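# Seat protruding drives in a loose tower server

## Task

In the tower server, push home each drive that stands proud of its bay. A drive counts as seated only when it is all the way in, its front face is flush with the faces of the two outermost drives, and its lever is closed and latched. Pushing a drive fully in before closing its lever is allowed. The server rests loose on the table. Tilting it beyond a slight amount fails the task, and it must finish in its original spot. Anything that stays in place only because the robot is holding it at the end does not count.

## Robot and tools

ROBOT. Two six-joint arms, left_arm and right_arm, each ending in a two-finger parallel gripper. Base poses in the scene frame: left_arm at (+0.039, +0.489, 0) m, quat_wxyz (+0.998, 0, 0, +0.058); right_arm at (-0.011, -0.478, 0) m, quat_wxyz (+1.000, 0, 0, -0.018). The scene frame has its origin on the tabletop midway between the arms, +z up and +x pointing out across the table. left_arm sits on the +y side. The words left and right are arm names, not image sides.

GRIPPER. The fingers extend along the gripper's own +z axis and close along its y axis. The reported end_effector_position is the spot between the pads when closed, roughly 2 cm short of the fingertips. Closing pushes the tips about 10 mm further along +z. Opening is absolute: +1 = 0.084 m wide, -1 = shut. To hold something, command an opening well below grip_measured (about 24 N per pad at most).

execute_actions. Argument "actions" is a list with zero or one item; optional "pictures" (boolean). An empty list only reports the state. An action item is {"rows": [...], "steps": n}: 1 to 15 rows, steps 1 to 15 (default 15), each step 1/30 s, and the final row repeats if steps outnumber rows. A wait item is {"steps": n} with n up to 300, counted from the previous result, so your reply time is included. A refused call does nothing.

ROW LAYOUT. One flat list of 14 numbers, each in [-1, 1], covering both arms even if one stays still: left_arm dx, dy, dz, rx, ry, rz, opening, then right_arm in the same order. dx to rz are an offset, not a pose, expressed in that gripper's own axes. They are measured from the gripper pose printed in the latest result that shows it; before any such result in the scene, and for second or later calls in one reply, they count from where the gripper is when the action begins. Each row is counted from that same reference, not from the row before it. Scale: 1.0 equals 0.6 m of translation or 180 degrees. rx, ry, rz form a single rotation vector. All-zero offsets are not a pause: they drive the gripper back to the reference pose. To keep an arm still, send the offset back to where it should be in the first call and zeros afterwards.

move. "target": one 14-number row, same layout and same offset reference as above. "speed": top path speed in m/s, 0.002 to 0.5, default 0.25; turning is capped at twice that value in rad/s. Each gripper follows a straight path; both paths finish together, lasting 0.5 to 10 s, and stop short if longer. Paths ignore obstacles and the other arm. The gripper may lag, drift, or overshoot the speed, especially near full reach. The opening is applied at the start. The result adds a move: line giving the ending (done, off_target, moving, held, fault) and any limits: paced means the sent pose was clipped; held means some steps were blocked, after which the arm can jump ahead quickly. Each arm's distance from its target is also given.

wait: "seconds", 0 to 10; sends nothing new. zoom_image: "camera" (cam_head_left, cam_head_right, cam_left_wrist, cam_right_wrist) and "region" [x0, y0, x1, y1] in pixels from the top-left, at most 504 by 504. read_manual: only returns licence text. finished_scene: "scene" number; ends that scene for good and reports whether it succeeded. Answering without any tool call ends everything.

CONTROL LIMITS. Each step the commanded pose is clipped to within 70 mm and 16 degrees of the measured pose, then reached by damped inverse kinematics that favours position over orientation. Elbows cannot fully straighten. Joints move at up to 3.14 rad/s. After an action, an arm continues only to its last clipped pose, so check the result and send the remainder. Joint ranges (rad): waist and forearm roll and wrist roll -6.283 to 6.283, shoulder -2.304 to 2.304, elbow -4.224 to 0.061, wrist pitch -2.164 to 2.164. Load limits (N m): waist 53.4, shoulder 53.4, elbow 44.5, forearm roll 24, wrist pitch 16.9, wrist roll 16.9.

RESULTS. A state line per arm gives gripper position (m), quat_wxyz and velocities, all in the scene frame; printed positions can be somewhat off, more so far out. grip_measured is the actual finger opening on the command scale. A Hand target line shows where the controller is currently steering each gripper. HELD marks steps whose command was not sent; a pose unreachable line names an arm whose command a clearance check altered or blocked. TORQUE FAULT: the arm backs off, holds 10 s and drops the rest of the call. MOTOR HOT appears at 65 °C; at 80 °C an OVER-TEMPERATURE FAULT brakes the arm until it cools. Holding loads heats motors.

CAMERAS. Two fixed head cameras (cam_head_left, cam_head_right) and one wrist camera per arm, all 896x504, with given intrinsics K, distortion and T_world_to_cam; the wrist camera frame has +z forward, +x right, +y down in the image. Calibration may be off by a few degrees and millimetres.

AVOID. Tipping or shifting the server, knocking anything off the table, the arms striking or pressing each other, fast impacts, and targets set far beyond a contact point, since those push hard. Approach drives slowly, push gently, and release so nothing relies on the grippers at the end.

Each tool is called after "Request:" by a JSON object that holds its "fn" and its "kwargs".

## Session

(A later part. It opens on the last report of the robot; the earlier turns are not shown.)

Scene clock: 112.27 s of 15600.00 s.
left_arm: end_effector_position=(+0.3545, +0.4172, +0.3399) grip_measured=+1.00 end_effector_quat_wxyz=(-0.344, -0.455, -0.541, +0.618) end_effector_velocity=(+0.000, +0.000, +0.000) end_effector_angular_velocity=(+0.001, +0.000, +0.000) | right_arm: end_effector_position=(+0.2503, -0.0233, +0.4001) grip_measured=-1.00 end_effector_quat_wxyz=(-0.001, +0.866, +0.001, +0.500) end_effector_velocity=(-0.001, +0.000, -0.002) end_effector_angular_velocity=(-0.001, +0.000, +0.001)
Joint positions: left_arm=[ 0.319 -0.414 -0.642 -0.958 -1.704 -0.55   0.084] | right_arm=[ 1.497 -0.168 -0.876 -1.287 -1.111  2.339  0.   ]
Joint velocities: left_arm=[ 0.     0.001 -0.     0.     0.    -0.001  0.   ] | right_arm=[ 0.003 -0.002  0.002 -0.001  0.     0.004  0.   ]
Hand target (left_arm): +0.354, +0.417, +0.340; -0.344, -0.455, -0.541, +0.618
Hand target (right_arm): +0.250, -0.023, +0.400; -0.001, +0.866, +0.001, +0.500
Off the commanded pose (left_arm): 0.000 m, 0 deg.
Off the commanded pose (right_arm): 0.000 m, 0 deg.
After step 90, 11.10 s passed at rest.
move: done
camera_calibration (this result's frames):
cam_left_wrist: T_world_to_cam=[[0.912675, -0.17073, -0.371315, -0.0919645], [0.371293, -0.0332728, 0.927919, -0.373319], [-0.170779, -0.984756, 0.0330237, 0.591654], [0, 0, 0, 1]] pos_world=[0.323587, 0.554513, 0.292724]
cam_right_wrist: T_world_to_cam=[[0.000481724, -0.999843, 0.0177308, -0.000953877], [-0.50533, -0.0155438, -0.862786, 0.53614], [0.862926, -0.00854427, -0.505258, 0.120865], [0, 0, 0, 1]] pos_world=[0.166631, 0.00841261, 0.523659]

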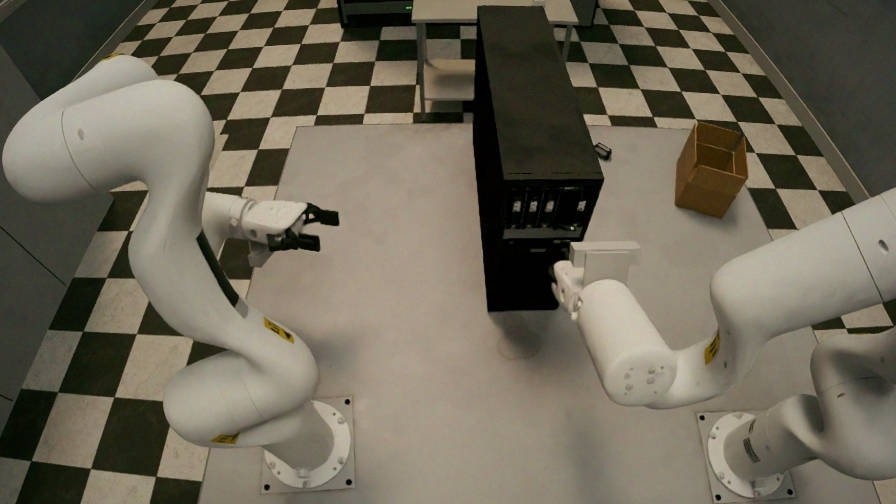

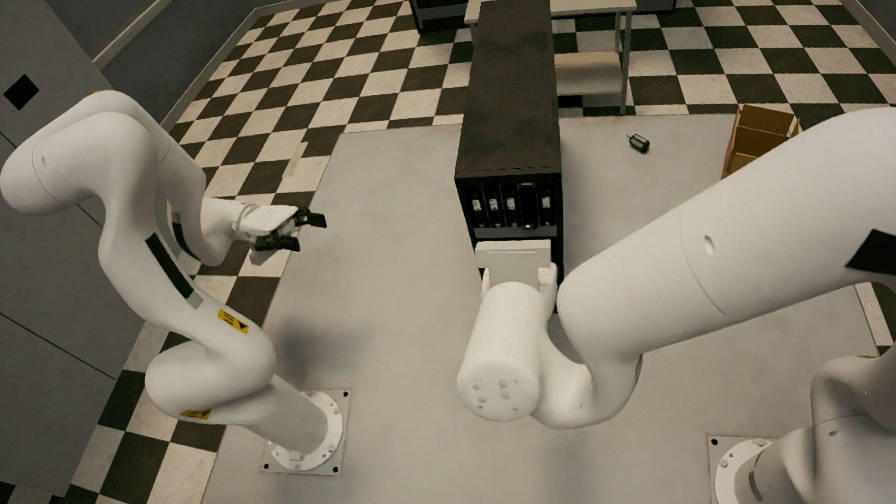

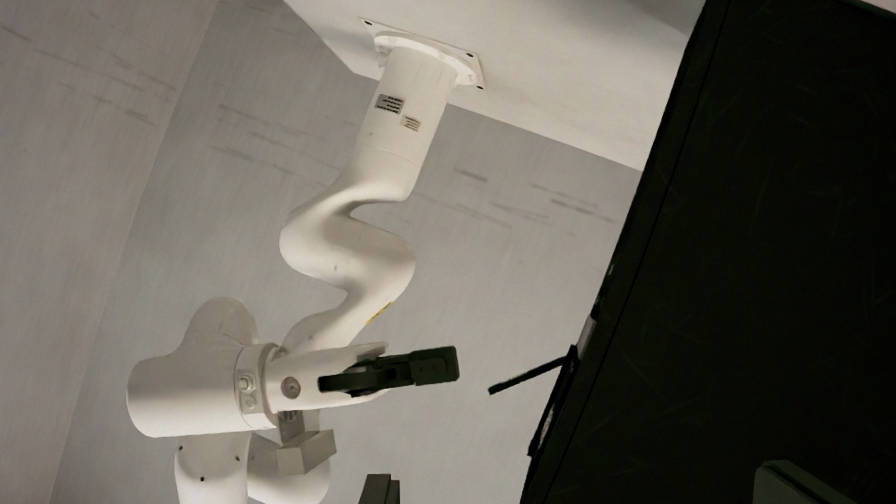

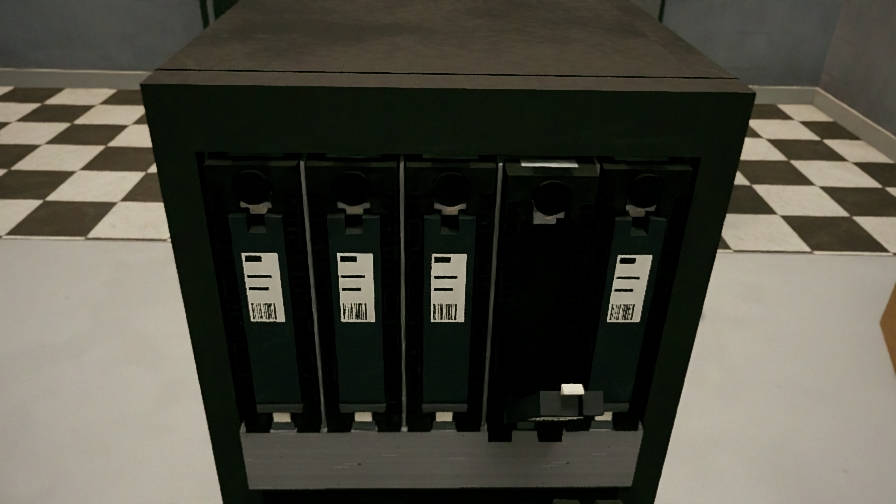

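Request:
{"fn": "move", "kwargs": {"target": [0,0,0,0,0,0,1, 0.0333,0,0.0577,0,0,0,-1], "speed": 0.06}}

Scene clock: 114.83 s of 15600.00 s.
left_arm: end_effector_position=(+0.3545, +0.4172, +0.3399) grip_measured=+1.00 end_effector_quat_wxyz=(-0.344, -0.455, -0.541, +0.618) end_effector_velocity=(+0.000, +0.000, -0.000) end_effector_angular_velocity=(-0.000, -0.001, +0.000) | right_arm: end_effector_position=(+0.2902, -0.0232, +0.4002) grip_measured=-1.00 end_effector_quat_wxyz=(-0.001, +0.866, +0.001, +0.500) end_effector_velocity=(+0.001, +0.000, +0.000) end_effector_angular_velocity=(+0.001, -0.001, -0.001)
Joint positions: left_arm=[ 0.319 -0.414 -0.642 -0.958 -1.704 -0.55   0.084] | right_arm=[ 1.411 -0.183 -0.893 -1.343 -1.058  2.32   0.   ]
Joint velocities: left_arm=[-0.    -0.    -0.001 -0.    -0.     0.001 -0.   ] | right_arm=[-0.003 -0.001 -0.001 -0.002  0.001  0.001  0.   ]
Hand target (left_arm): +0.354, +0.417, +0.340; -0.344, -0.455, -0.541, +0.618
Hand target (right_arm): +0.290, -0.023, +0.400; -0.001, +0.866, +0.001, +0.500
Off the commanded pose (left_arm): 0.000 m, 0 deg.
Off the commanded pose (right_arm): 0.000 m, 0 deg.
move: done
camera_calibration (this result's frames):
cam_left_wrist: T_world_to_cam=[[0.912675, -0.17073, -0.371315, -0.0919644], [0.371293, -0.0332727, 0.927919, -0.373319], [-0.170779, -0.984756, 0.0330238, 0.591654], [0, 0, 0, 1]] pos_world=[0.323586, 0.554513, 0.292724]
cam_right_wrist: T_world_to_cam=[[0.000549556, -0.999842, 0.0177604, -0.000865758], [-0.504979, -0.015607, -0.86299, 0.556368], [0.863131, -0.00849435, -0.504908, 0.0863156], [0, 0, 0, 1]] pos_world=[0.206453, 0.00855082, 0.523737]

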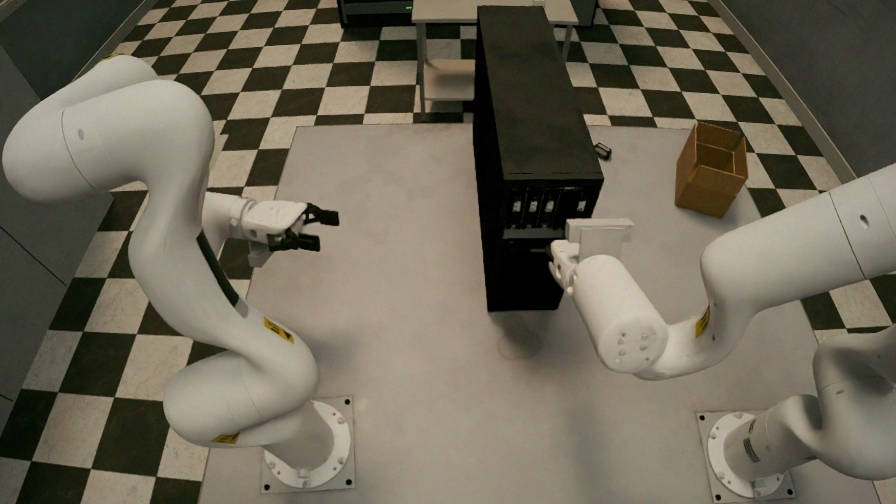

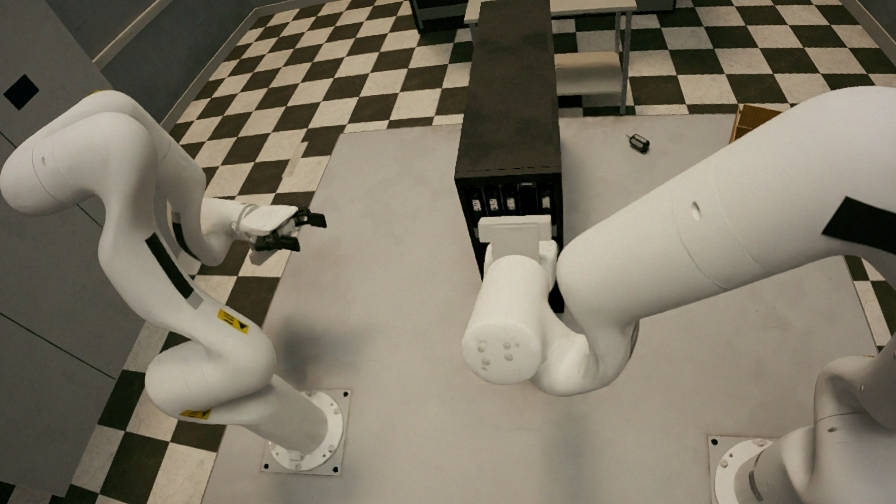

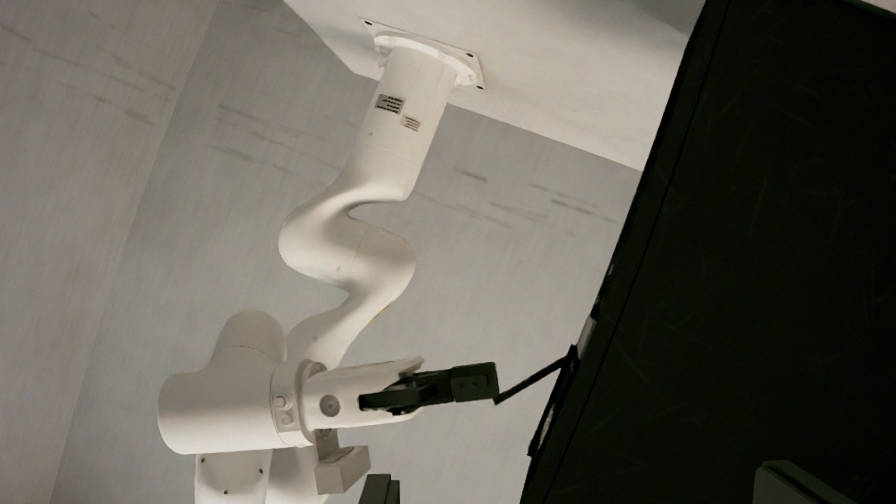

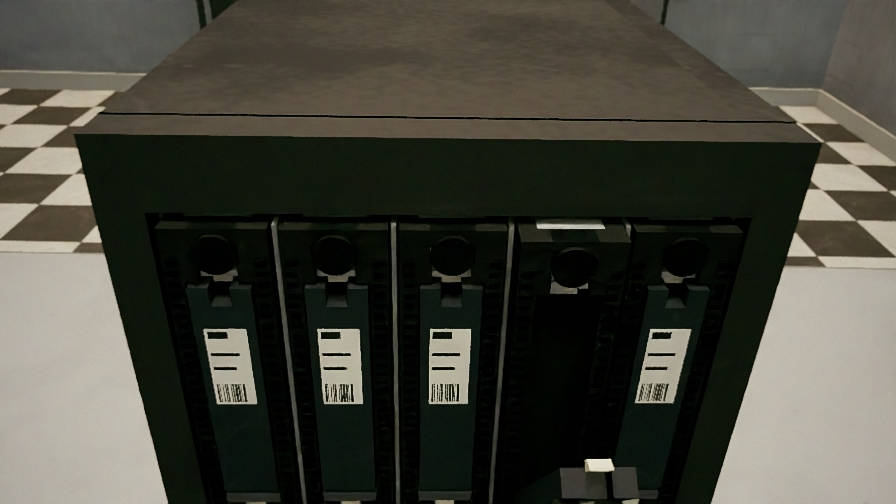

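Request:
{"fn": "move", "kwargs": {"target": [0,0,0,0,0,0,1, 0.0208,0,0.0361,0,0,0,-1], "speed": 0.04}}

Scene clock: 116.80 s of 15600.00 s.
left_arm: end_effector_position=(+0.3545, +0.4172, +0.3399) grip_measured=+1.00 end_effector_quat_wxyz=(-0.344, -0.455, -0.541, +0.618) end_effector_velocity=(-0.000, +0.000, -0.000) end_effector_angular_velocity=(+0.000, +0.002, -0.000) | right_arm: end_effector_position=(+0.3151, -0.0231, +0.4003) grip_measured=-1.00 end_effector_quat_wxyz=(-0.001, +0.866, +0.001, +0.500) end_effector_velocity=(+0.002, -0.000, +0.001) end_effector_angular_velocity=(+0.001, -0.001, -0.001)
Joint positions: left_arm=[ 0.319 -0.414 -0.642 -0.958 -1.704 -0.55   0.084] | right_arm=[ 1.359 -0.196 -0.909 -1.377 -1.026  2.309  0.   ]
Joint velocities: left_arm=[ 0.    -0.001 -0.     0.     0.    -0.001 -0.   ] | right_arm=[-0.004 -0.    -0.002 -0.002  0.002 -0.001  0.   ]
Hand target (left_arm): +0.354, +0.417, +0.340; -0.344, -0.455, -0.541, +0.618
Hand target (right_arm): +0.315, -0.023, +0.400; -0.001, +0.866, +0.001, +0.500
Off the commanded pose (left_arm): 0.000 m, 0 deg.
Off the commanded pose (right_arm): 0.000 m, 0 deg.
move: done
camera_calibration (this result's frames):
cam_left_wrist: T_world_to_cam=[[0.912675, -0.17073, -0.371315, -0.0919646], [0.371293, -0.0332728, 0.92792, -0.373319], [-0.170779, -0.984756, 0.0330237, 0.591654], [0, 0, 0, 1]] pos_world=[0.323586, 0.554513, 0.292724]
cam_right_wrist: T_world_to_cam=[[0.00061576, -0.999844, 0.0176732, -0.000742467], [-0.504671, -0.0155682, -0.863172, 0.569038], [0.863312, -0.00838761, -0.504601, 0.0647378], [0, 0, 0, 1]] pos_world=[0.231288, 0.00865952, 0.523857]

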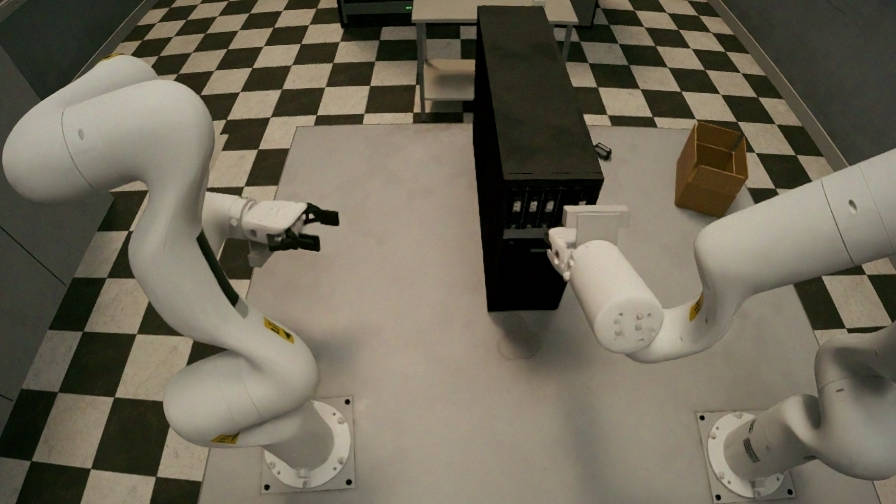

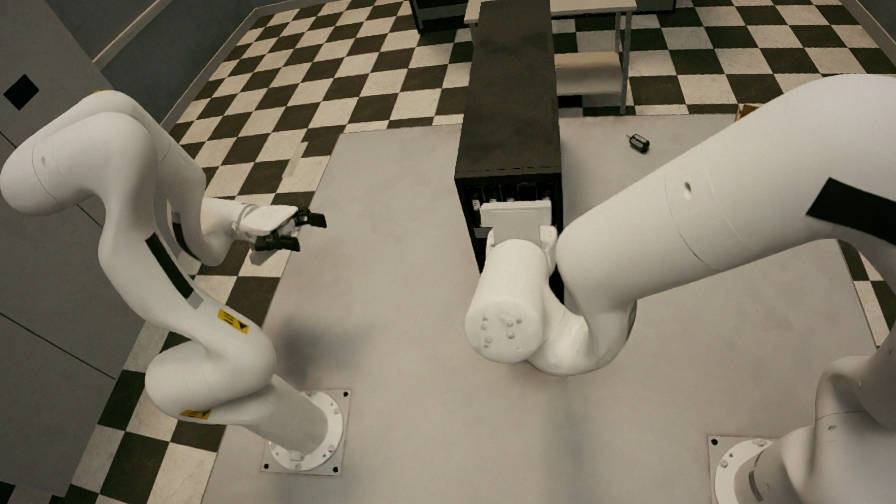

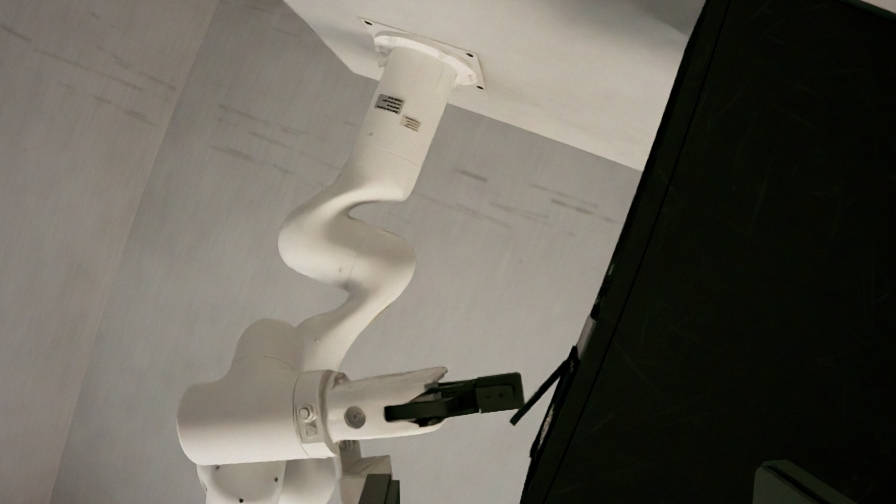

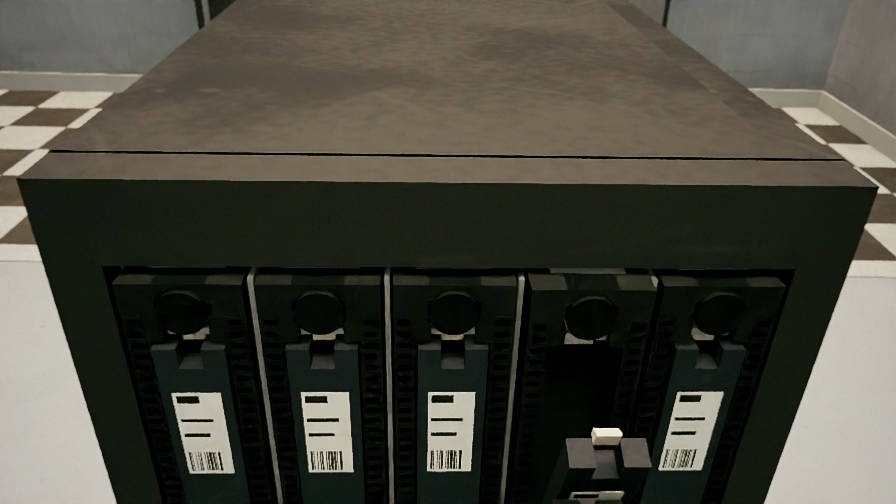

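Request:
{"fn": "move", "kwargs": {"target": [0,0,0,0,0,0,1, 0.0083,0,0.01443,0,0,0,-1], "speed": 0.03}}

Scene clock: 118.10 s of 15600.00 s.
left_arm: end_effector_position=(+0.3545, +0.4172, +0.3399) grip_measured=+1.00 end_effector_quat_wxyz=(-0.344, -0.455, -0.541, +0.618) end_effector_velocity=(-0.000, -0.000, -0.000) end_effector_angular_velocity=(-0.000, +0.002, -0.000) | right_arm: end_effector_position=(+0.3250, -0.0230, +0.4004) grip_measured=-1.00 end_effector_quat_wxyz=(-0.001, +0.866, +0.001, +0.500) end_effector_velocity=(+0.000, +0.001, -0.000) end_effector_angular_velocity=(+0.000, +0.000, +0.002)
Joint positions: left_arm=[ 0.319 -0.414 -0.642 -0.958 -1.704 -0.55   0.084] | right_arm=[ 1.339 -0.202 -0.916 -1.391 -1.013  2.305  0.   ]
Joint velocities: left_arm=[ 0.    -0.001  0.     0.     0.    -0.001 -0.   ] | right_arm=[-0.001 -0.001 -0.001 -0.001  0.002 -0.001  0.   ]
Hand target (left_arm): +0.354, +0.417, +0.340; -0.344, -0.455, -0.541, +0.618
Hand target (right_arm): +0.325, -0.023, +0.400; -0.001, +0.866, +0.001, +0.500
Off the commanded pose (left_arm): 0.000 m, 0 deg.
Off the commanded pose (right_arm): 0.000 m, 0 deg.
move: done
camera_calibration (this result's frames):
cam_left_wrist: T_world_to_cam=[[0.912675, -0.17073, -0.371315, -0.0919647], [0.371293, -0.0332727, 0.92792, -0.373319], [-0.170779, -0.984756, 0.0330237, 0.591654], [0, 0, 0, 1]] pos_world=[0.323586, 0.554513, 0.292724]
cam_right_wrist: T_world_to_cam=[[0.00054378, -0.999844, 0.0176431, -0.000685016], [-0.504465, -0.0155079, -0.863293, 0.574109], [0.863432, -0.00843091, -0.504395, 0.0560928], [0, 0, 0, 1]] pos_world=[0.241186, 0.00869125, 0.523929]

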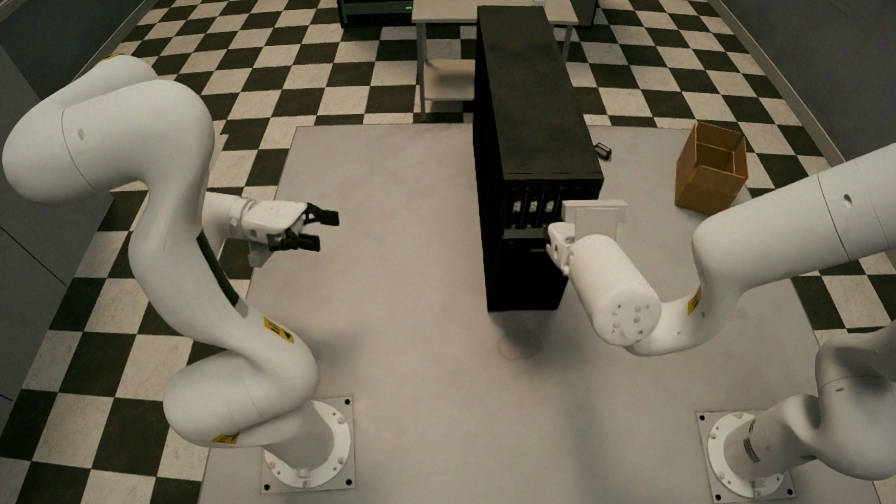

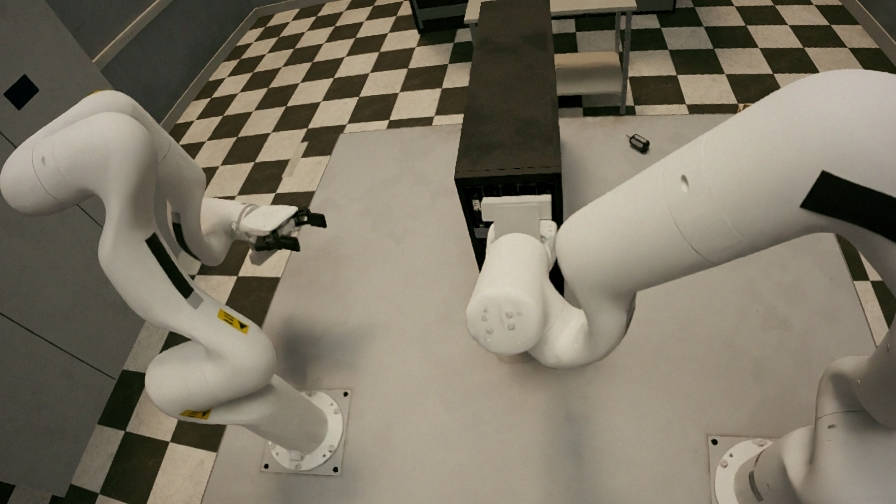

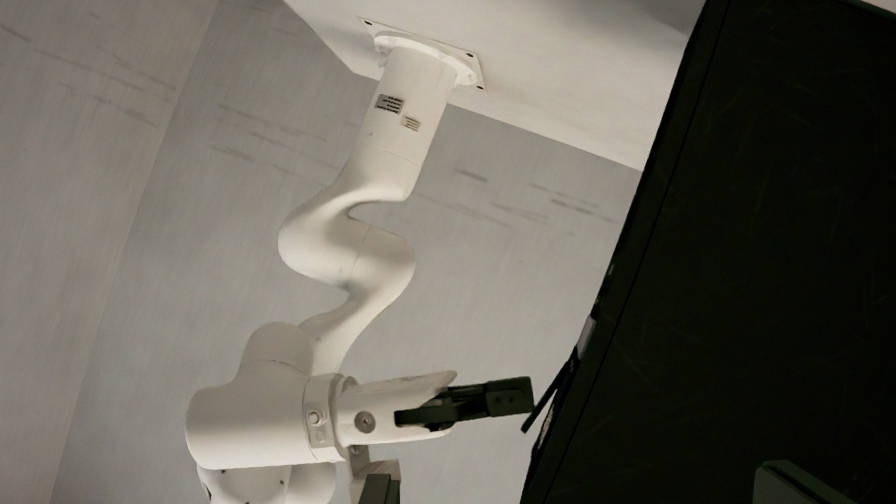

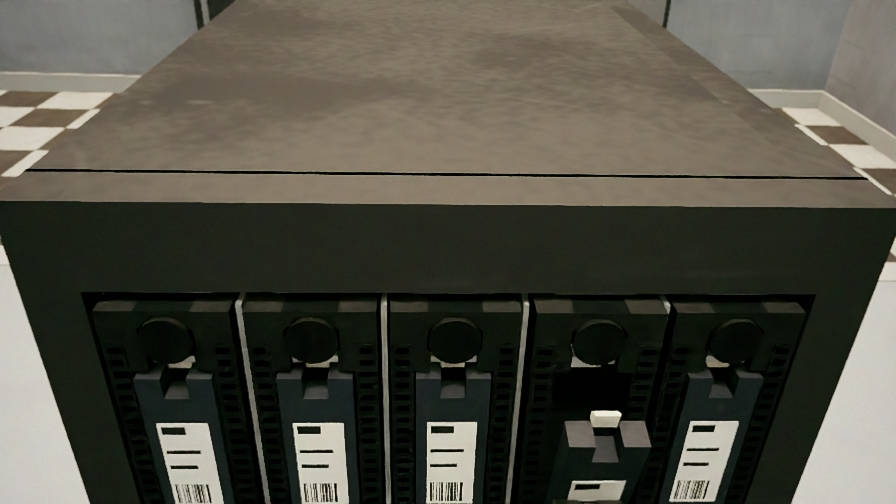

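Request:
{"fn": "move", "kwargs": {"target": [0,0,0,0,0,0,1, 0.0083,0,0.01443,0,0,0,-1], "speed": 0.03}}

Scene clock: 120.47 s of 15600.00 s.
left_arm: end_effector_position=(+0.3545, +0.4172, +0.3399) grip_measured=+1.00 end_effector_quat_wxyz=(-0.344, -0.455, -0.541, +0.618) end_effector_velocity=(-0.000, -0.000, -0.000) end_effector_angular_velocity=(+0.000, +0.002, -0.000) | right_arm: end_effector_position=(+0.3349, -0.0230, +0.4005) grip_measured=-1.00 end_effector_quat_wxyz=(-0.001, +0.866, +0.001, +0.500) end_effector_velocity=(+0.001, +0.000, -0.000) end_effector_angular_velocity=(-0.000, +0.000, +0.001)
Joint positions: left_arm=[ 0.319 -0.414 -0.642 -0.958 -1.704 -0.55   0.084] | right_arm=[ 1.319 -0.208 -0.924 -1.404 -1.001  2.3    0.   ]
Joint velocities: left_arm=[-0.     0.     0.     0.     0.    -0.002  0.   ] | right_arm=[-0.001 -0.001 -0.001 -0.001  0.002 -0.001  0.   ]
Hand target (left_arm): +0.354, +0.417, +0.340; -0.344, -0.455, -0.541, +0.618
Hand target (right_arm): +0.335, -0.023, +0.400; -0.001, +0.866, +0.001, +0.500
Off the commanded pose (left_arm): 0.000 m, 0 deg.
Off the commanded pose (right_arm): 0.000 m, 0 deg.
move: done
camera_calibration (this result's frames):
cam_left_wrist: T_world_to_cam=[[0.912676, -0.17073, -0.371315, -0.091965], [0.371292, -0.0332727, 0.92792, -0.373319], [-0.170778, -0.984756, 0.0330235, 0.591654], [0, 0, 0, 1]] pos_world=[0.323587, 0.554513, 0.292724]
cam_right_wrist: T_world_to_cam=[[0.000517978, -0.999845, 0.0175994, -0.000621821], [-0.504277, -0.015459, -0.863403, 0.579174], [0.863542, -0.00842775, -0.504207, 0.0474638], [0, 0, 0, 1]] pos_world=[0.251077, 0.00873172, 0.524003]

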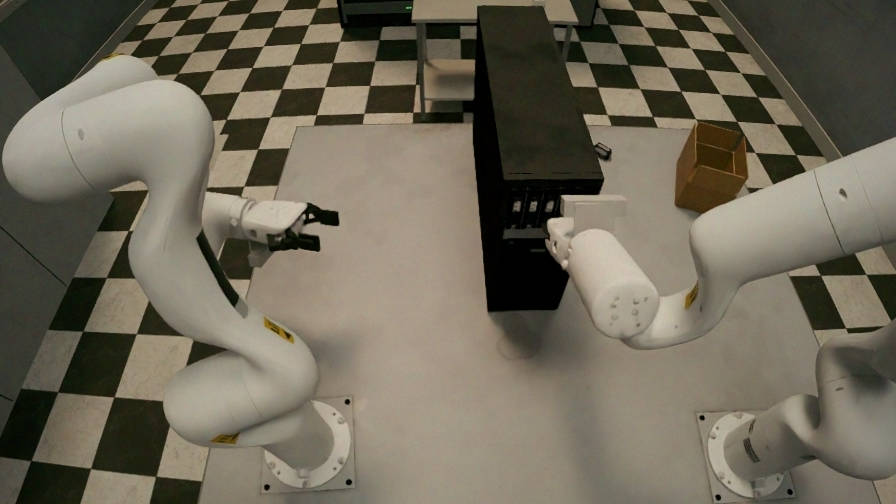

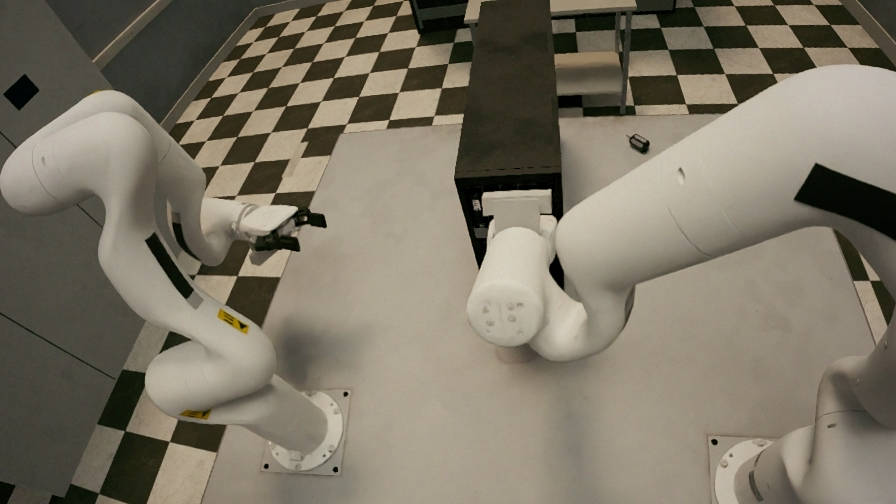

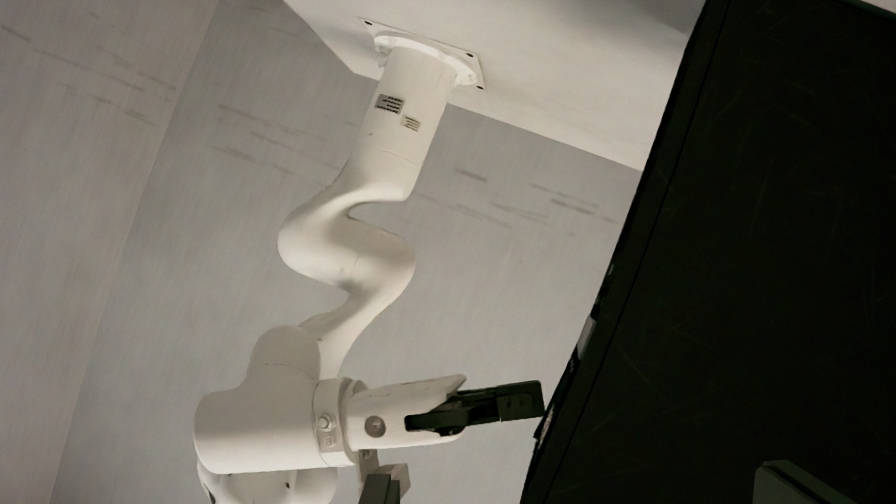

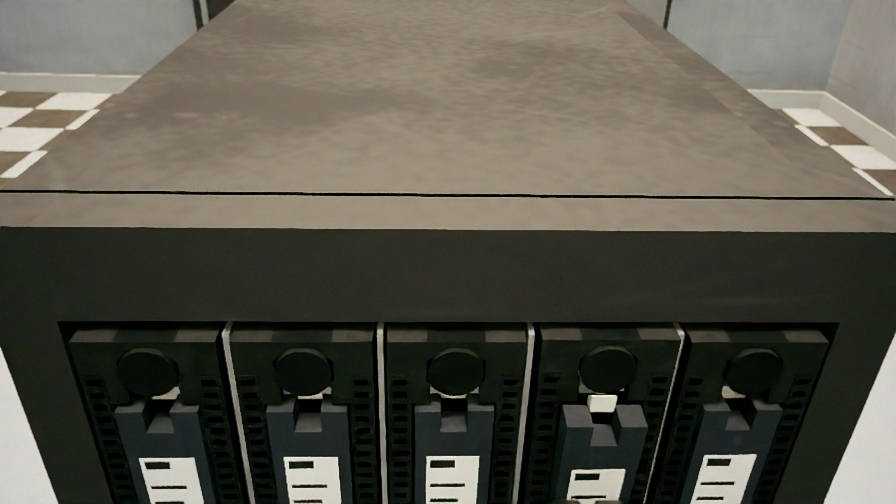

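Request:
{"fn": "move", "kwargs": {"target": [0,0,0,0,0,0,1, 0.005,0,0.00866,0,0,0,-1], "speed": 0.02}}

Scene clock: 121.90 s of 15600.00 s.
left_arm: end_effector_position=(+0.3545, +0.4172, +0.3399) grip_measured=+1.00 end_effector_quat_wxyz=(-0.344, -0.455, -0.541, +0.618) end_effector_velocity=(-0.000, +0.000, -0.000) end_effector_angular_velocity=(-0.000, -0.002, -0.000) | right_arm: end_effector_position=(+0.3405, -0.0227, +0.4004) grip_measured=-1.00 end_effector_quat_wxyz=(-0.002, +0.866, +0.001, +0.500) end_effector_velocity=(+0.003, -0.001, +0.000) end_effector_angular_velocity=(-0.001, -0.002, -0.004)
Joint positions: left_arm=[ 0.319 -0.414 -0.642 -0.958 -1.704 -0.55   0.084] | right_arm=[ 1.307 -0.212 -0.929 -1.411 -0.992  2.298  0.   ]
Joint velocities: left_arm=[ 0.    -0.    -0.     0.     0.     0.002 -0.   ] | right_arm=[-0.006 -0.002 -0.002 -0.003 -0.    -0.001  0.   ]
Hand target (left_arm): +0.354, +0.417, +0.340; -0.344, -0.455, -0.541, +0.618
Hand target (right_arm): +0.341, -0.023, +0.401; -0.001, +0.866, +0.001, +0.500
Off the commanded pose (left_arm): 0.000 m, 0 deg.
Off the commanded pose (right_arm): 0.000 m, 0 deg.
move: done
camera_calibration (this result's frames):
cam_left_wrist: T_world_to_cam=[[0.912676, -0.17073, -0.371315, -0.091965], [0.371292, -0.0332728, 0.92792, -0.373319], [-0.170778, -0.984756, 0.0330234, 0.591654], [0, 0, 0, 1]] pos_world=[0.323587, 0.554513, 0.292724]
cam_right_wrist: T_world_to_cam=[[0.00136784, -0.999848, 0.0174081, -0.000592068], [-0.504805, -0.0157177, -0.863091, 0.581901], [0.863233, -0.00760714, -0.504749, 0.0428905], [0, 0, 0, 1]] pos_world=[0.256723, 0.00888044, 0.523893]

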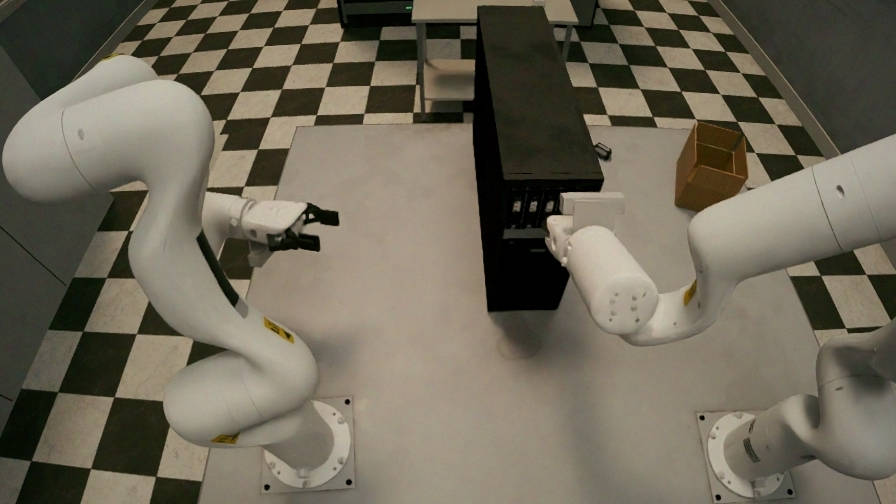

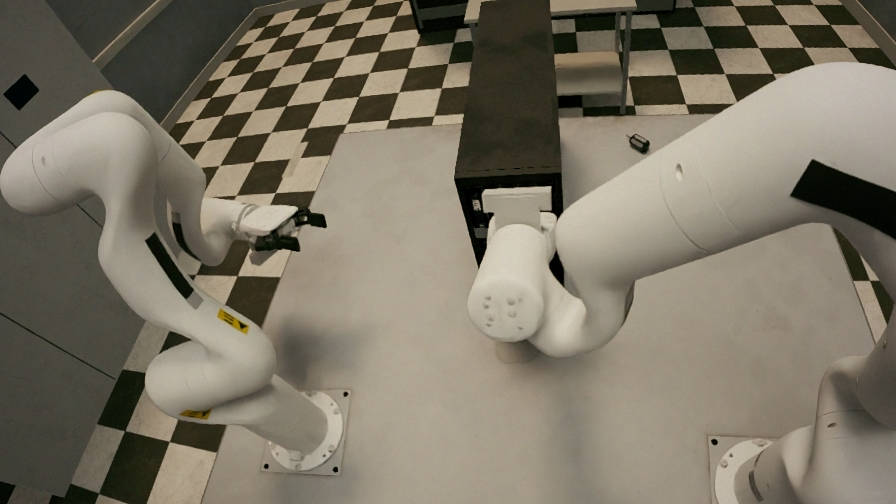

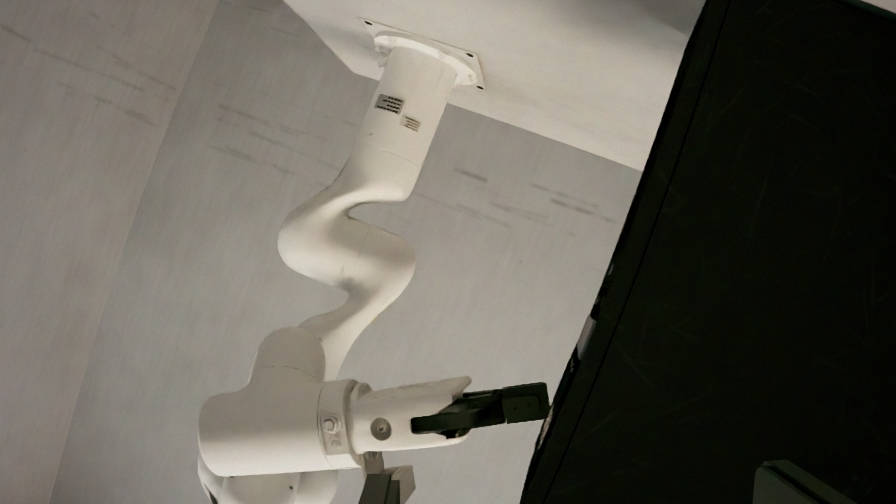

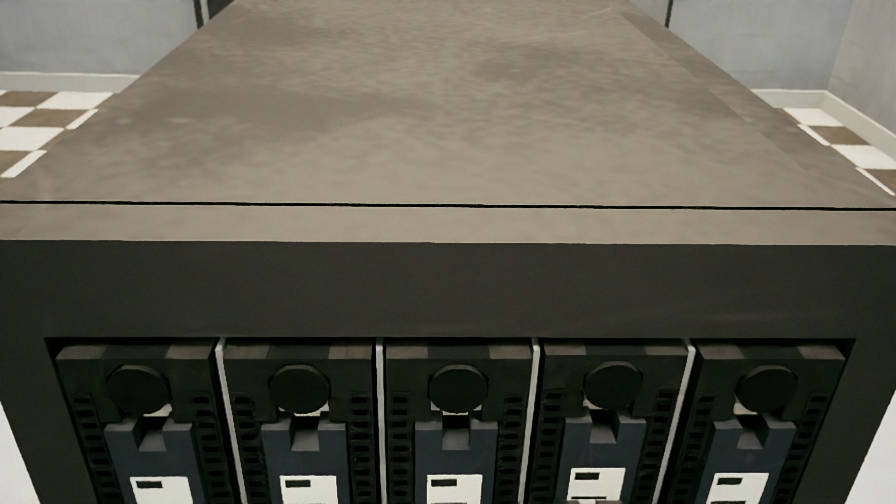

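Request:
{"fn": "move", "kwargs": {"target": [0,0,0,0,0,0,1, -0.0417,0,-0.1,0,0,0,-1], "speed": 0.15}}

Scene clock: 123.30 s of 15600.00 s.
left_arm: end_effector_position=(+0.3545, +0.4172, +0.3399) grip_measured=+1.00 end_effector_quat_wxyz=(-0.344, -0.455, -0.541, +0.618) end_effector_velocity=(-0.000, +0.000, -0.000) end_effector_angular_velocity=(-0.000, -0.001, -0.000) | right_arm: end_effector_position=(+0.2761, -0.0231, +0.4084) grip_measured=-1.00 end_effector_quat_wxyz=(-0.002, +0.866, +0.001, +0.500) end_effector_velocity=(-0.002, +0.000, +0.001) end_effector_angular_velocity=(+0.000, -0.000, +0.001)
Joint positions: left_arm=[ 0.319 -0.414 -0.642 -0.958 -1.704 -0.55   0.084] | right_arm=[ 1.441 -0.166 -0.894 -1.314 -1.081  2.305  0.   ]
Joint velocities: left_arm=[-0.    -0.    -0.     0.    -0.     0.001 -0.   ] | right_arm=[ 0.005  0.002  0.001  0.003 -0.003 -0.     0.   ]
Hand target (left_arm): +0.354, +0.417, +0.340; -0.344, -0.455, -0.541, +0.618
Hand target (right_arm): +0.276, -0.023, +0.408; -0.002, +0.866, +0.001, +0.500
Off the commanded pose (left_arm): 0.000 m, 0 deg.
Off the commanded pose (right_arm): 0.000 m, 0 deg.
move: done
camera_calibration (this result's frames):
cam_left_wrist: T_world_to_cam=[[0.912676, -0.17073, -0.371315, -0.091965], [0.371292, -0.0332729, 0.92792, -0.373319], [-0.170778, -0.984756, 0.0330234, 0.591654], [0, 0, 0, 1]] pos_world=[0.323587, 0.554513, 0.292724]
cam_right_wrist: T_world_to_cam=[[0.0012203, -0.999846, 0.0174858, -0.000957615], [-0.505427, -0.0157046, -0.862726, 0.55637], [0.862868, -0.00778501, -0.505369, 0.102852], [0, 0, 0, 1]] pos_world=[0.192458, 0.00858083, 0.53199]

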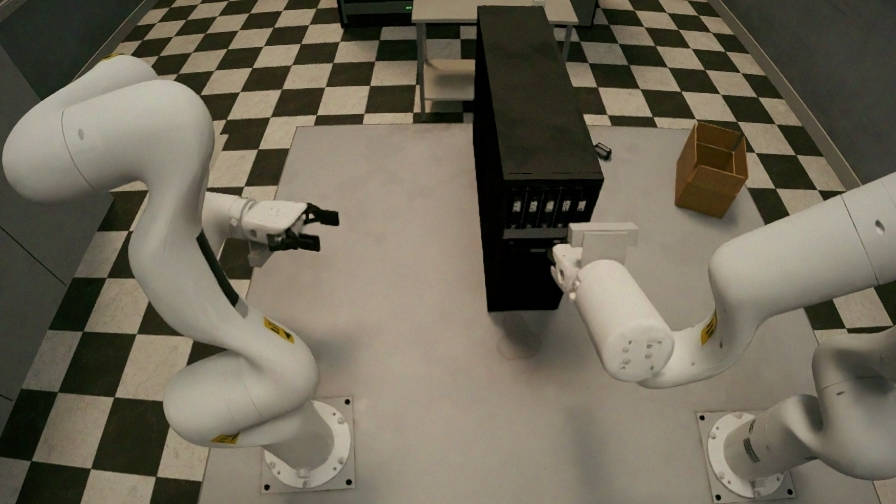

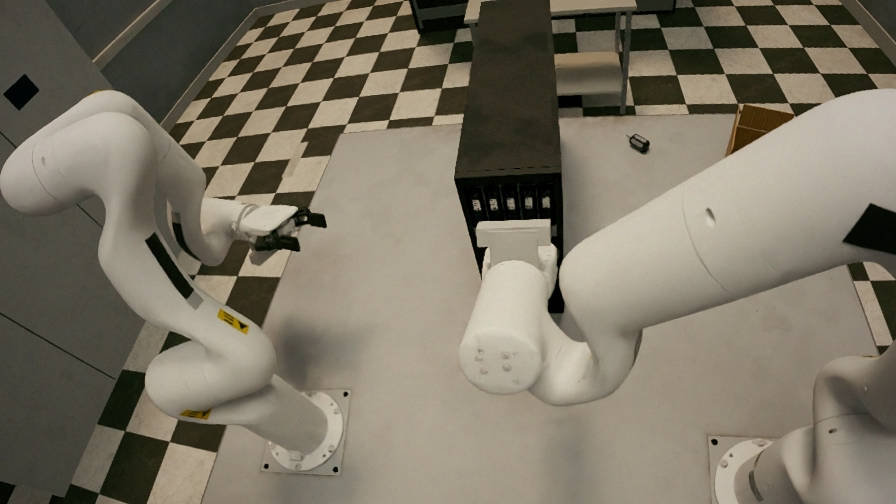

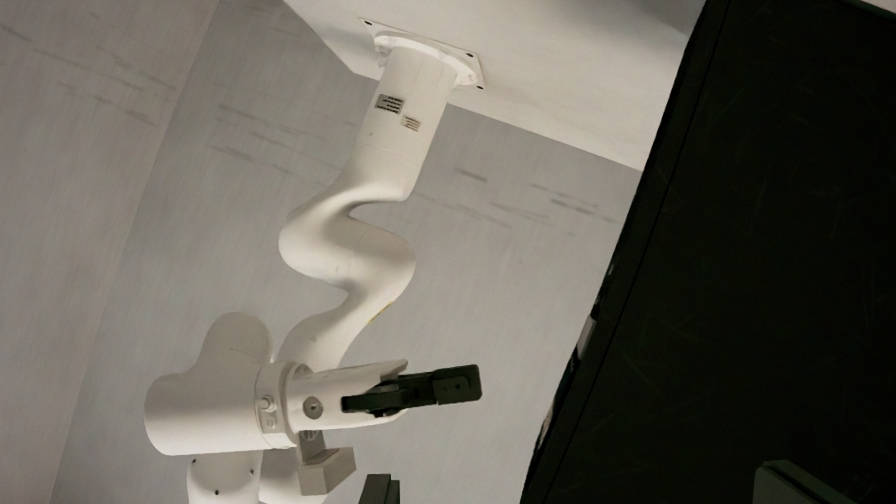

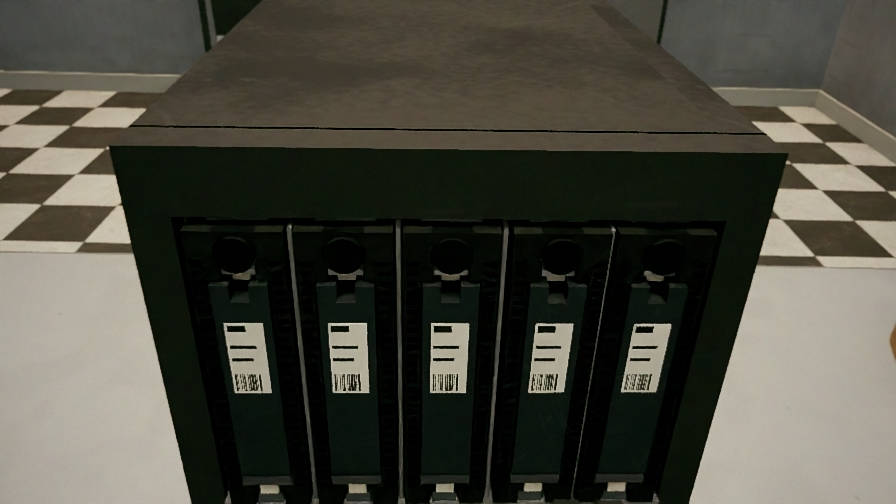

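All five drives now look seated and latched, and the lever stays shut with the gripper withdrawn. Finishing scene 1.

Request:
{"fn": "finished_scene", "kwargs": {"scene": 1}}

The scene is finished: the task was done.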